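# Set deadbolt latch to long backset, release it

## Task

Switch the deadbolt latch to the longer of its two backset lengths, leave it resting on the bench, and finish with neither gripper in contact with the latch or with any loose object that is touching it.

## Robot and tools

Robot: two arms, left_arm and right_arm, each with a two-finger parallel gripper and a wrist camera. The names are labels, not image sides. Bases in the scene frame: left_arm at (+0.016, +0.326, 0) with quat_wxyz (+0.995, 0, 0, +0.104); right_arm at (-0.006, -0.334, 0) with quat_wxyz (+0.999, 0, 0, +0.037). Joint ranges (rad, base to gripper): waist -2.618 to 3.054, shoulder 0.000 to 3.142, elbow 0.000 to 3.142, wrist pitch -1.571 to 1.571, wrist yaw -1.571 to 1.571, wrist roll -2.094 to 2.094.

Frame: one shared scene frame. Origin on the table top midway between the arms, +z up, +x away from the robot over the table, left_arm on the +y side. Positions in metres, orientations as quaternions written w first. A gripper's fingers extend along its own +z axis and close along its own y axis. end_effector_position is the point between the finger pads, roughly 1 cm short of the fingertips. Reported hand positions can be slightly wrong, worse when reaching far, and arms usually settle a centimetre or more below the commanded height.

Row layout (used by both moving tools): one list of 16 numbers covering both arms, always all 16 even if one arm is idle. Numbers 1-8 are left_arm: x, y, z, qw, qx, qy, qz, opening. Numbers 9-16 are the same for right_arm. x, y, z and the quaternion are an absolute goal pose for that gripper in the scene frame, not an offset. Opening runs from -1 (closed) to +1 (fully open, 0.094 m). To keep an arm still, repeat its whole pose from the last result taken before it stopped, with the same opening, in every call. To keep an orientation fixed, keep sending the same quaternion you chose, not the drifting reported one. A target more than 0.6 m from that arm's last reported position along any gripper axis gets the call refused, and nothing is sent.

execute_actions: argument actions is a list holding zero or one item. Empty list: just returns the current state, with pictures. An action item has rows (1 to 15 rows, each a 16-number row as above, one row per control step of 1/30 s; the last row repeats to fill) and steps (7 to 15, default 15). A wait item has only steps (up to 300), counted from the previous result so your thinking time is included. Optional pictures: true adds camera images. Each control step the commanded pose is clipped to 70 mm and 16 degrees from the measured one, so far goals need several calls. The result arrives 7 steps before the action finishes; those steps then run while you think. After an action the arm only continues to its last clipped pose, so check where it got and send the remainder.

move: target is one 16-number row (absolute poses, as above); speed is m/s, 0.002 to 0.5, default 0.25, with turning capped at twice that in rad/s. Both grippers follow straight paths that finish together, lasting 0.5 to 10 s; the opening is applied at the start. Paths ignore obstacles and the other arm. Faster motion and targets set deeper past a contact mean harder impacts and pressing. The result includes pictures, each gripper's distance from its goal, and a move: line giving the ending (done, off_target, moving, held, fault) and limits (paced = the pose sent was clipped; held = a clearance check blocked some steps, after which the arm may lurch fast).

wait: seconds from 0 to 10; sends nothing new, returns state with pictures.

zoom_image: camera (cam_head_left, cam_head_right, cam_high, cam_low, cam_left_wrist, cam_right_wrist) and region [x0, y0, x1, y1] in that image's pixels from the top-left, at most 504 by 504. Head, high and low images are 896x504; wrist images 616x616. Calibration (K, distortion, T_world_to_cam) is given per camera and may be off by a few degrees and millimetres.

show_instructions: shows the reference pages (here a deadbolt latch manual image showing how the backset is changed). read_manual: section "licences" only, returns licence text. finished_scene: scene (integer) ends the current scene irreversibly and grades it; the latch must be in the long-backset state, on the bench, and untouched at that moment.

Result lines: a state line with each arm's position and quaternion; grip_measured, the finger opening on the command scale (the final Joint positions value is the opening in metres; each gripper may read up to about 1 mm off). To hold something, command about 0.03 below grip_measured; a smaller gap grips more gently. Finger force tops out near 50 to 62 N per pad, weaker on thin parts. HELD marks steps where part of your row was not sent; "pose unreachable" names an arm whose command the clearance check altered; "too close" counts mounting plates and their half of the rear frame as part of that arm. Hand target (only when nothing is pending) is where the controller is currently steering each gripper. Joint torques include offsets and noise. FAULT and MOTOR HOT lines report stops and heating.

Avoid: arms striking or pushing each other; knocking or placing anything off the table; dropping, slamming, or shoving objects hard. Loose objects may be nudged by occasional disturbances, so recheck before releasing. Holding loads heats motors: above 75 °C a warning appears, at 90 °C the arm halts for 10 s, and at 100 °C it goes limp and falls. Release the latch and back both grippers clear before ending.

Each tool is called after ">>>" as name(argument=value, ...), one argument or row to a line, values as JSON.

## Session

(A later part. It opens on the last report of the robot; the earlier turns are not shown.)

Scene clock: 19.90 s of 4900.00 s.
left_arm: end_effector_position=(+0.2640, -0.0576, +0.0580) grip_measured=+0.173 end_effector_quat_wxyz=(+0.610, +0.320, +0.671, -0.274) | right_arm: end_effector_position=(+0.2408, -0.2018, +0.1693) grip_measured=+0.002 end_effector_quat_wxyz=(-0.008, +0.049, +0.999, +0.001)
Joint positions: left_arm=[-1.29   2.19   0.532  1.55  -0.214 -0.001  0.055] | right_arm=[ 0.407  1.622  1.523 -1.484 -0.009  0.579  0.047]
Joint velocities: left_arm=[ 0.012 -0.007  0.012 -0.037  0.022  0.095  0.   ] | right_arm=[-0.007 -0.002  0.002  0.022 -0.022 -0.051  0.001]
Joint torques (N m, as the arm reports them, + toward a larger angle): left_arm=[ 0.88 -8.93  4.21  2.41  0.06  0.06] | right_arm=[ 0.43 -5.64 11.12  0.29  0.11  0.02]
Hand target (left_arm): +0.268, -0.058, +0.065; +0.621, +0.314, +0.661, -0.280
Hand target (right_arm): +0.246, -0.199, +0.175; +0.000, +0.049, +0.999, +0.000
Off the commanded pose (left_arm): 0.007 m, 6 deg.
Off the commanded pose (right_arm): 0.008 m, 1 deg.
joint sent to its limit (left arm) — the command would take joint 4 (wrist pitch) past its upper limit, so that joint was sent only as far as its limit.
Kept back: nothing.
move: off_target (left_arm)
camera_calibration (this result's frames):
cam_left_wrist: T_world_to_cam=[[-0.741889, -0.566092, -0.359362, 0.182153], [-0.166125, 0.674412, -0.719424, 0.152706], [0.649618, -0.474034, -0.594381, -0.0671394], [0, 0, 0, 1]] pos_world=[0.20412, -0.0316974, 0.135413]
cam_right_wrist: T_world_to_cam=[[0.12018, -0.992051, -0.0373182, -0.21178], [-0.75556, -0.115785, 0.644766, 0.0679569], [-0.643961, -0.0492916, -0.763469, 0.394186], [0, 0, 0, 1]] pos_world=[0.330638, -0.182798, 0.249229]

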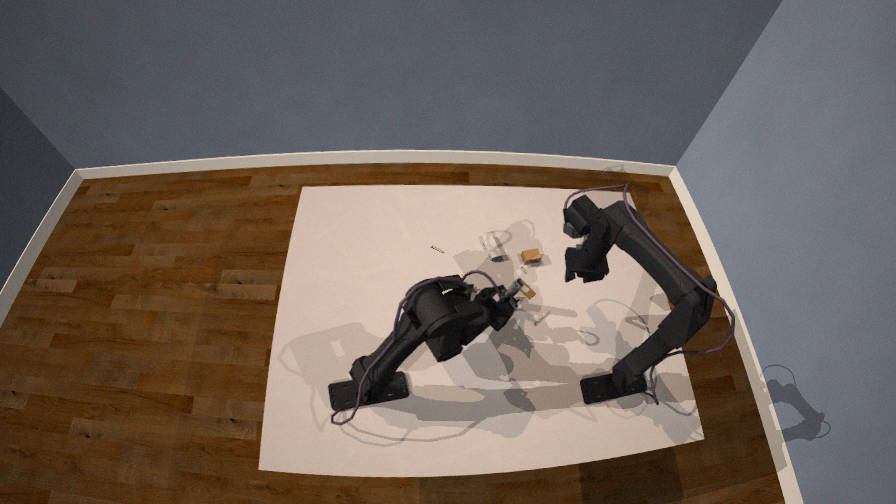

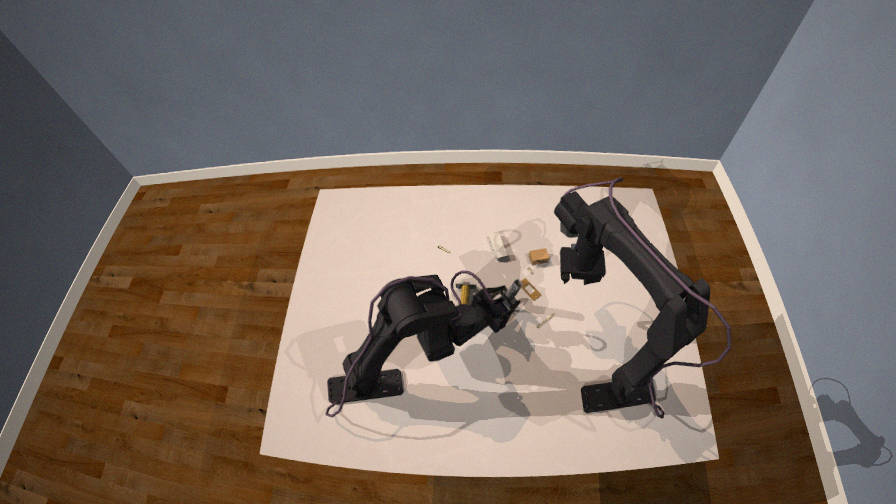

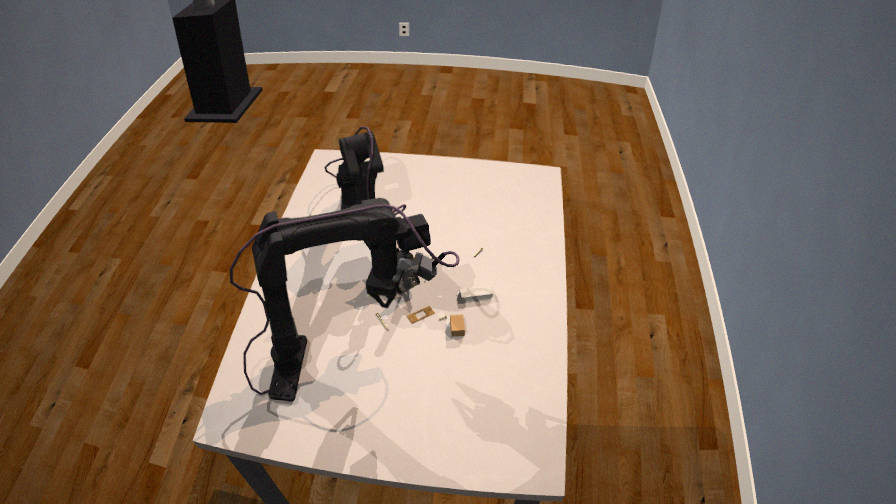

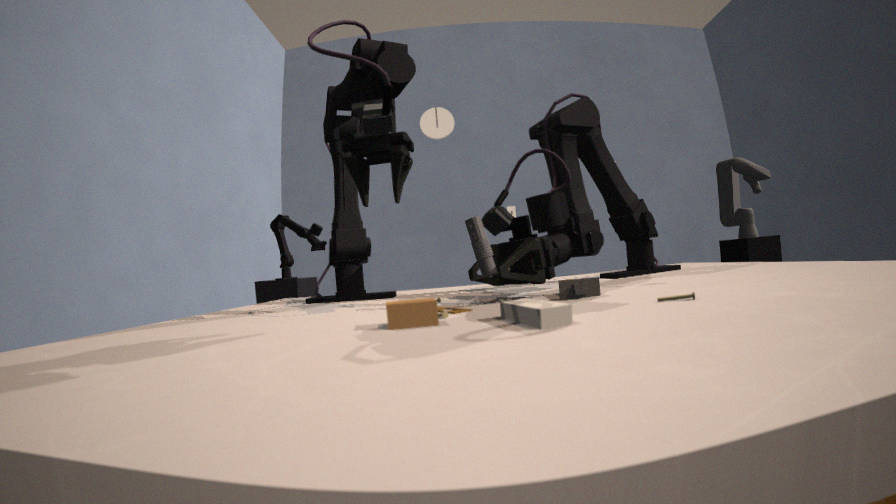

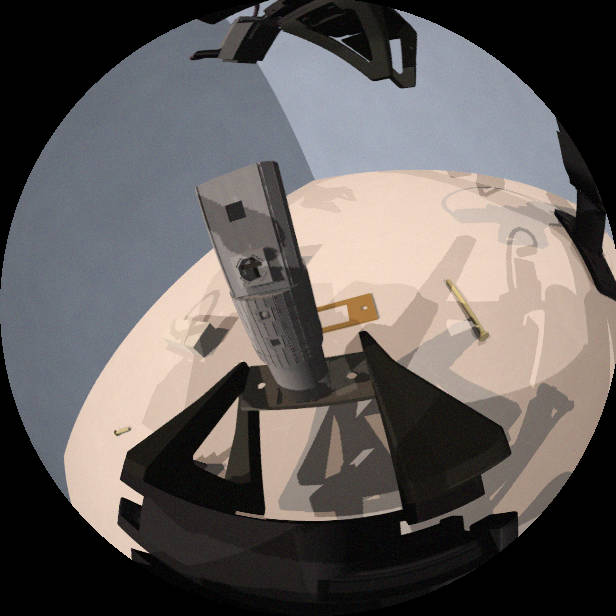

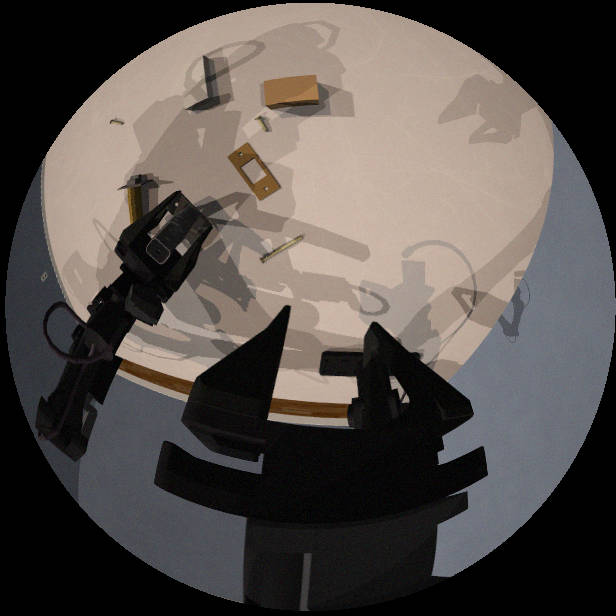

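>>> move(
  target=[0.268, -0.058, 0.065, 0.621, 0.314, 0.661, -0.280, 0.12, 0.270, -0.070, 0.165, 0, 0.049, 0.9988, 0, 0.0],
  speed=0.25,
)

>>> move(
  target=[0.268, -0.058, 0.065, 0.621, 0.314, 0.661, -0.280, 0.12, 0.270, -0.070, 0.122, 0, 0.049, 0.9988, 0, 0.0],
  speed=0.08,
)

Scene clock: 21.50 s of 4900.00 s.
left_arm: end_effector_position=(+0.2637, -0.0578, +0.0582) grip_measured=+0.173 end_effector_quat_wxyz=(+0.610, +0.321, +0.670, -0.275) | right_arm: end_effector_position=(+0.2684, -0.0720, +0.1607) grip_measured=+0.002 end_effector_quat_wxyz=(-0.008, +0.045, +0.999, -0.003)
Joint positions: left_arm=[-1.29   2.19   0.532  1.551 -0.212  0.001  0.055] | right_arm=[ 0.682  2.029  2.003 -1.561 -0.007  0.845  0.047]
Joint velocities: left_arm=[-0.012  0.017  0.002 -0.037  0.007 -0.007 -0.   ] | right_arm=[ 0.012 -0.017 -0.007  0.007 -0.095  0.037 -0.   ]
Joint torques (N m, as the arm reports them, + toward a larger angle): left_arm=[ 0.77 -9.08  4.13  2.43  0.04  0.05] | right_arm=[-0.23 -9.93 10.44  0.26  0.13  0.07]
Hand target (left_arm): +0.268, -0.058, +0.065; +0.621, +0.314, +0.661, -0.279
Hand target (right_arm): +0.272, -0.072, +0.166; -0.000, +0.049, +0.999, -0.002
Off the commanded pose (left_arm): 0.008 m, 2 deg.
Off the commanded pose (right_arm): 0.005 m, 1 deg.
Kept back: nothing.
move: done
camera_calibration (this result's frames):
cam_left_wrist: T_world_to_cam=[[-0.74257, -0.56449, -0.360473, 0.182234], [-0.163777, 0.674904, -0.719501, 0.152365], [0.649436, -0.475243, -0.593614, -0.0670498], [0, 0, 0, 1]] pos_world=[0.20382, -0.0318275, 0.135516]
cam_right_wrist: T_world_to_cam=[[0.129299, -0.991165, -0.0295677, -0.0903036], [-0.754003, -0.117639, 0.646251, 0.108528], [-0.64402, -0.0612653, -0.762552, 0.410751], [0, 0, 0, 1]] pos_world=[0.358039, -0.0515738, 0.240413]

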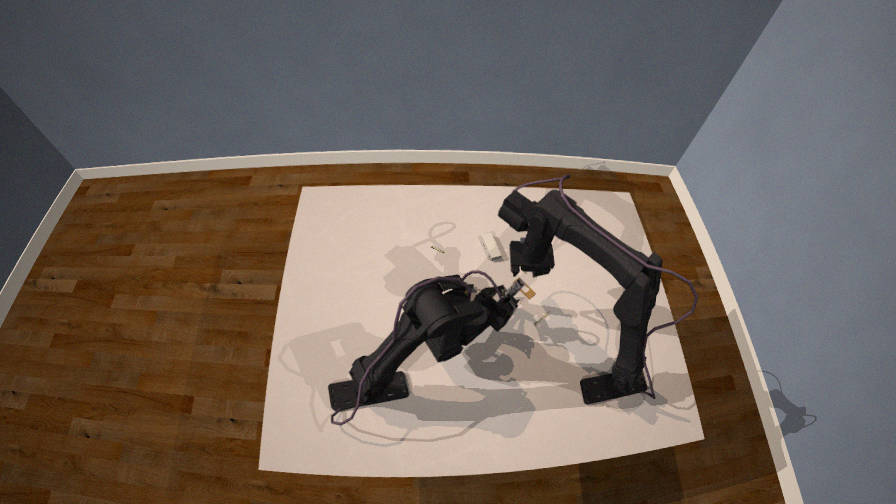

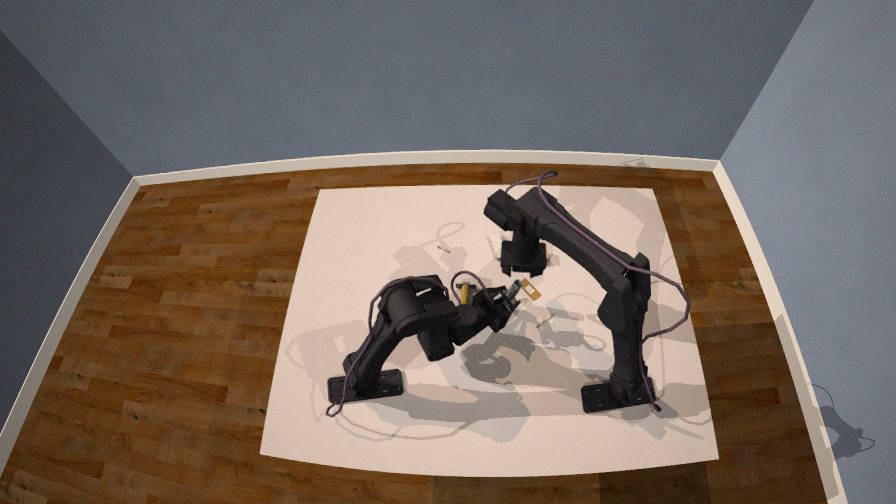

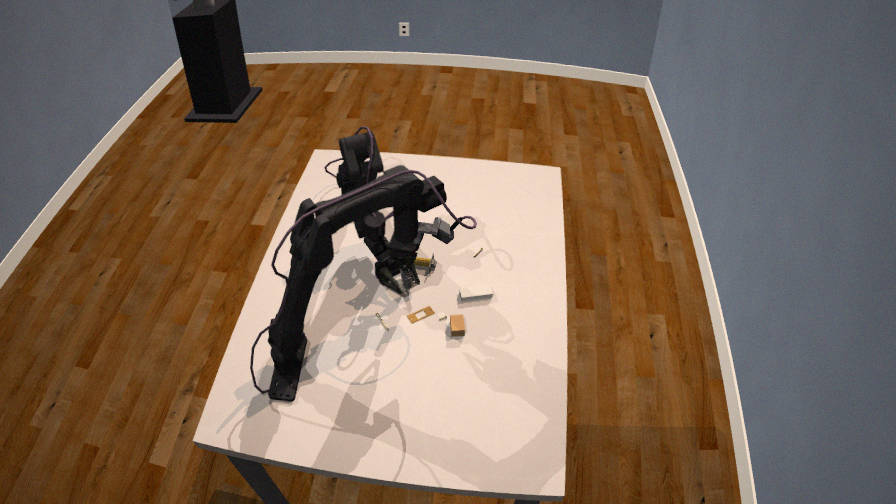

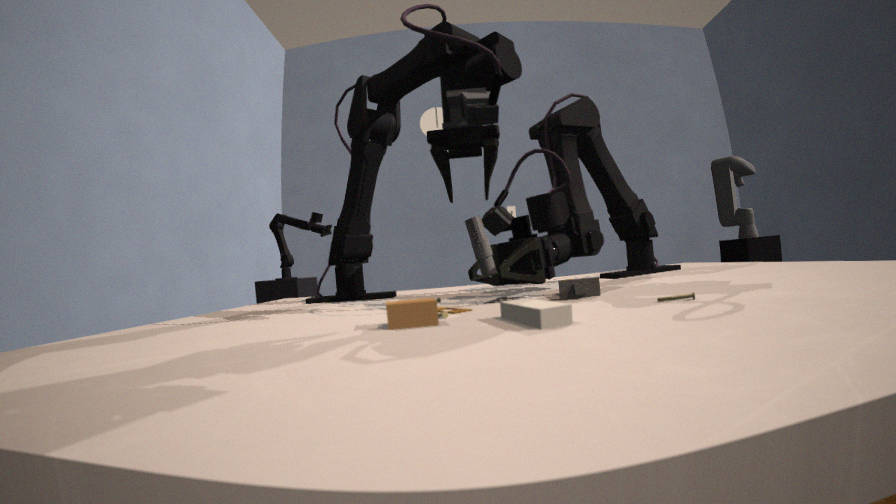

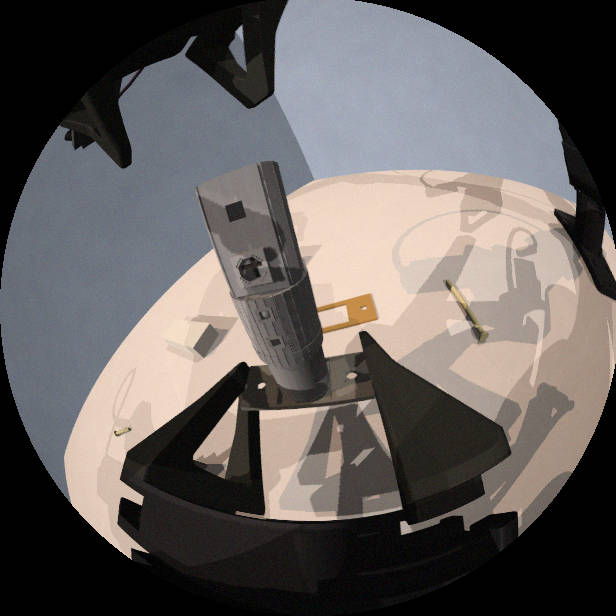

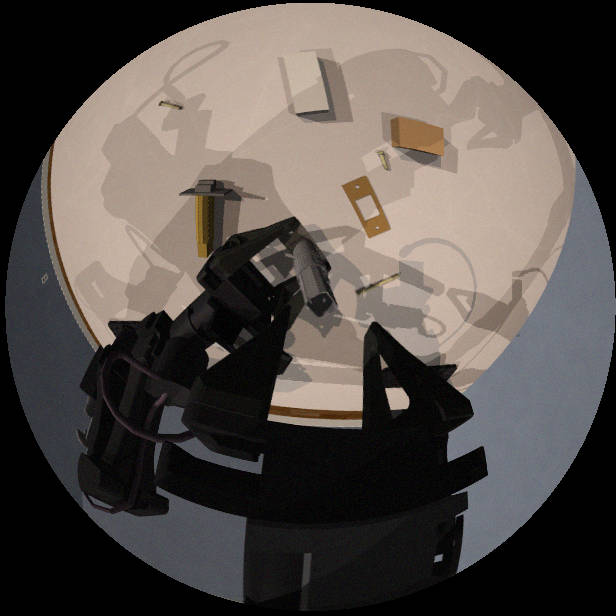

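Scene clock: 22.60 s of 4900.00 s.
left_arm: end_effector_position=(+0.2637, -0.0578, +0.0582) grip_measured=+0.173 end_effector_quat_wxyz=(+0.610, +0.321, +0.670, -0.275) | right_arm: end_effector_position=(+0.2711, -0.0694, +0.1197) grip_measured=+0.002 end_effector_quat_wxyz=(-0.007, +0.048, +0.999, -0.002)
Joint positions: left_arm=[-1.29   2.19   0.532  1.551 -0.212  0.001  0.055] | right_arm=[ 0.682  2.019  1.824 -1.39  -0.007  0.852  0.047]
Joint velocities: left_arm=[ 0.002  0.007 -0.002  0.037  0.022  0.095  0.   ] | right_arm=[ 0.007  0.002 -0.017  0.037  0.051 -0.037  0.001]
Joint torques (N m, as the arm reports them, + toward a larger angle): left_arm=[ 0.77 -9.05  4.11  2.43  0.03  0.05] | right_arm=[  0.29 -11.96   6.16   0.49   0.09   0.02]
Hand target (left_arm): +0.268, -0.058, +0.065; +0.621, +0.314, +0.661, -0.279
Hand target (right_arm): +0.270, -0.070, +0.122; -0.000, +0.049, +0.999, -0.000
Off the commanded pose (left_arm): 0.008 m, 2 deg.
Off the commanded pose (right_arm): 0.003 m, 1 deg.
Kept back: nothing.
move: done
camera_calibration (this result's frames):
cam_left_wrist: T_world_to_cam=[[-0.74257, -0.56449, -0.360473, 0.182234], [-0.163777, 0.674904, -0.719501, 0.152365], [0.649436, -0.475243, -0.593614, -0.0670498], [0, 0, 0, 1]] pos_world=[0.20382, -0.0318275, 0.135516]
cam_right_wrist: T_world_to_cam=[[0.122542, -0.991985, -0.0308048, -0.087405], [-0.755893, -0.113401, 0.644799, 0.138411], [-0.643124, -0.0557299, -0.763731, 0.381621], [0, 0, 0, 1]] pos_world=[0.360765, -0.0497408, 0.199516]

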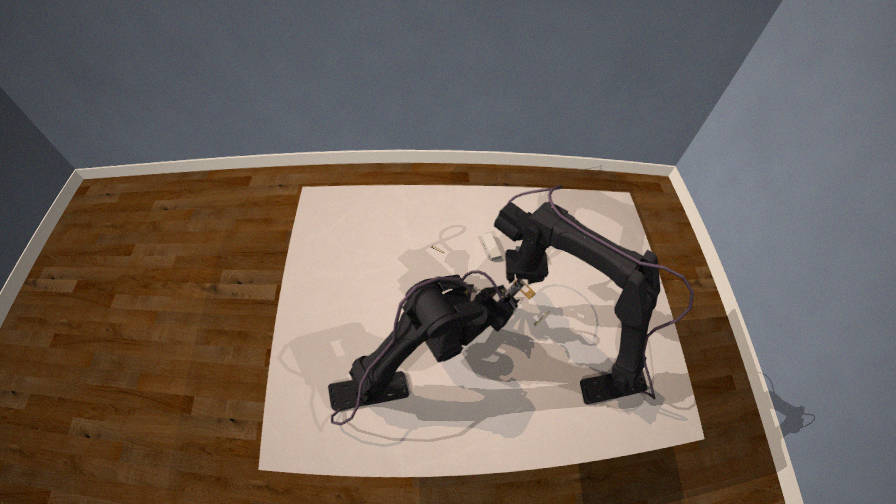

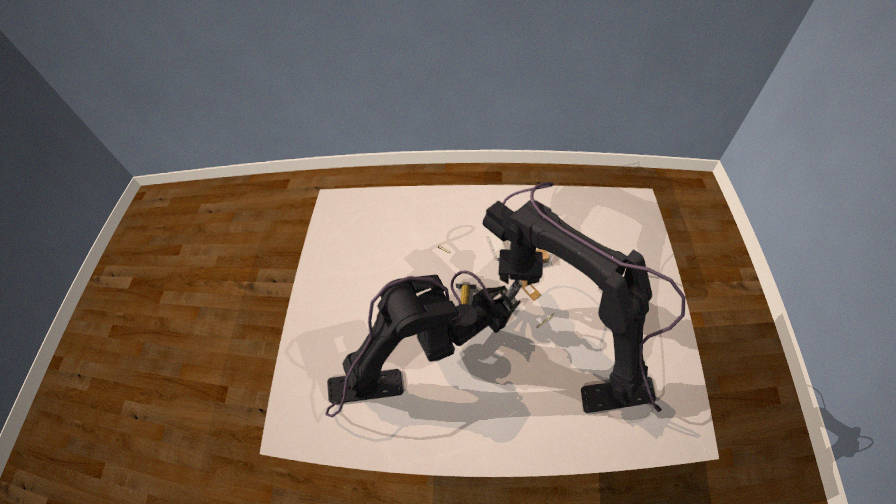

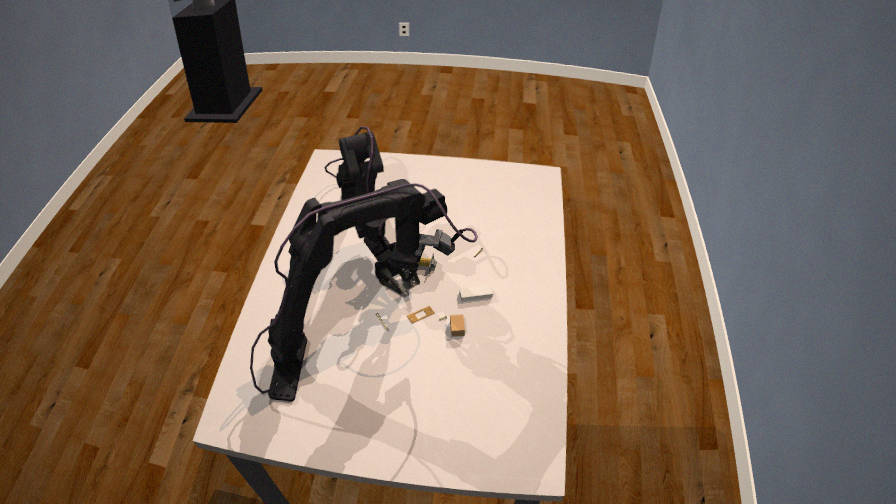

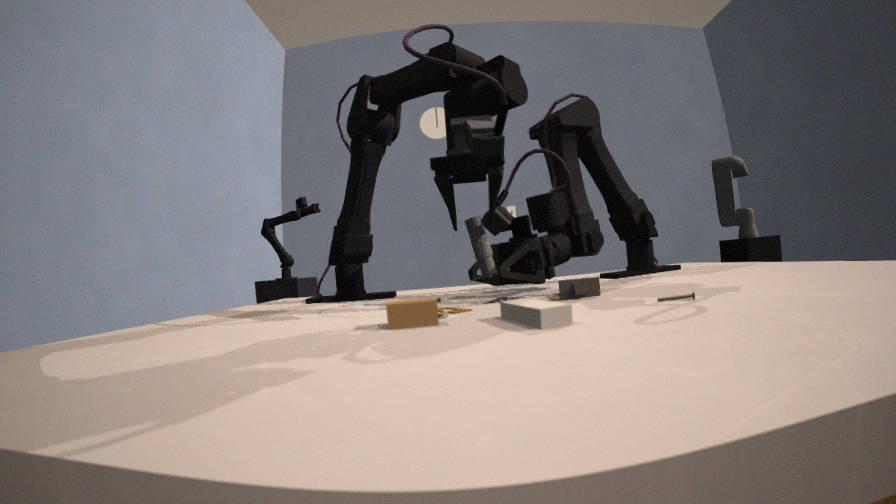

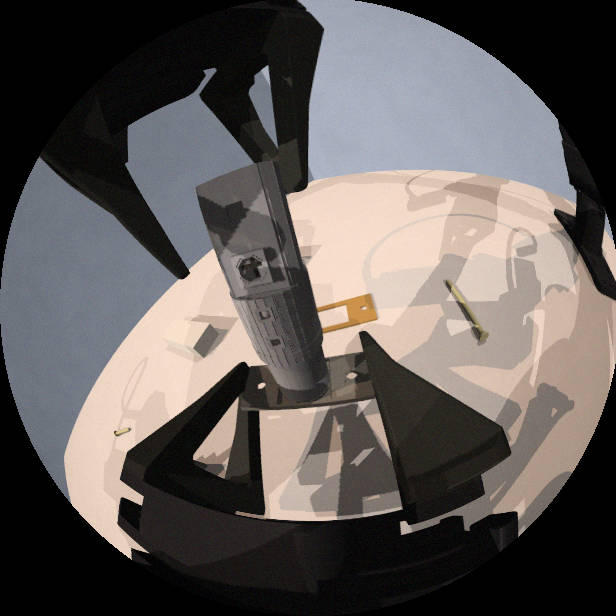

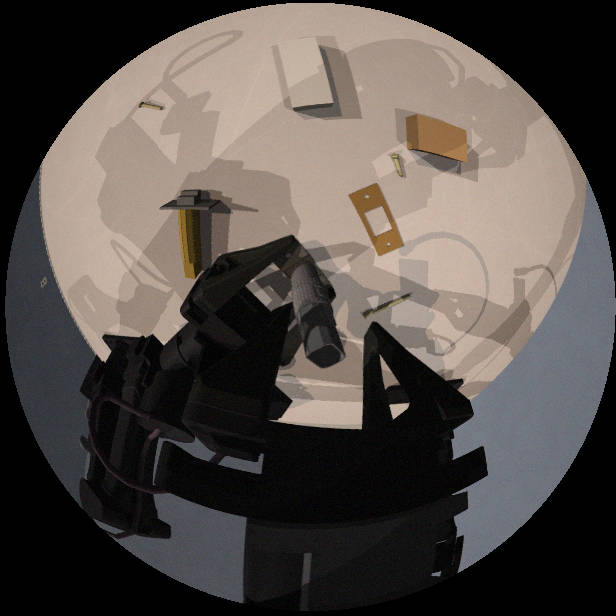

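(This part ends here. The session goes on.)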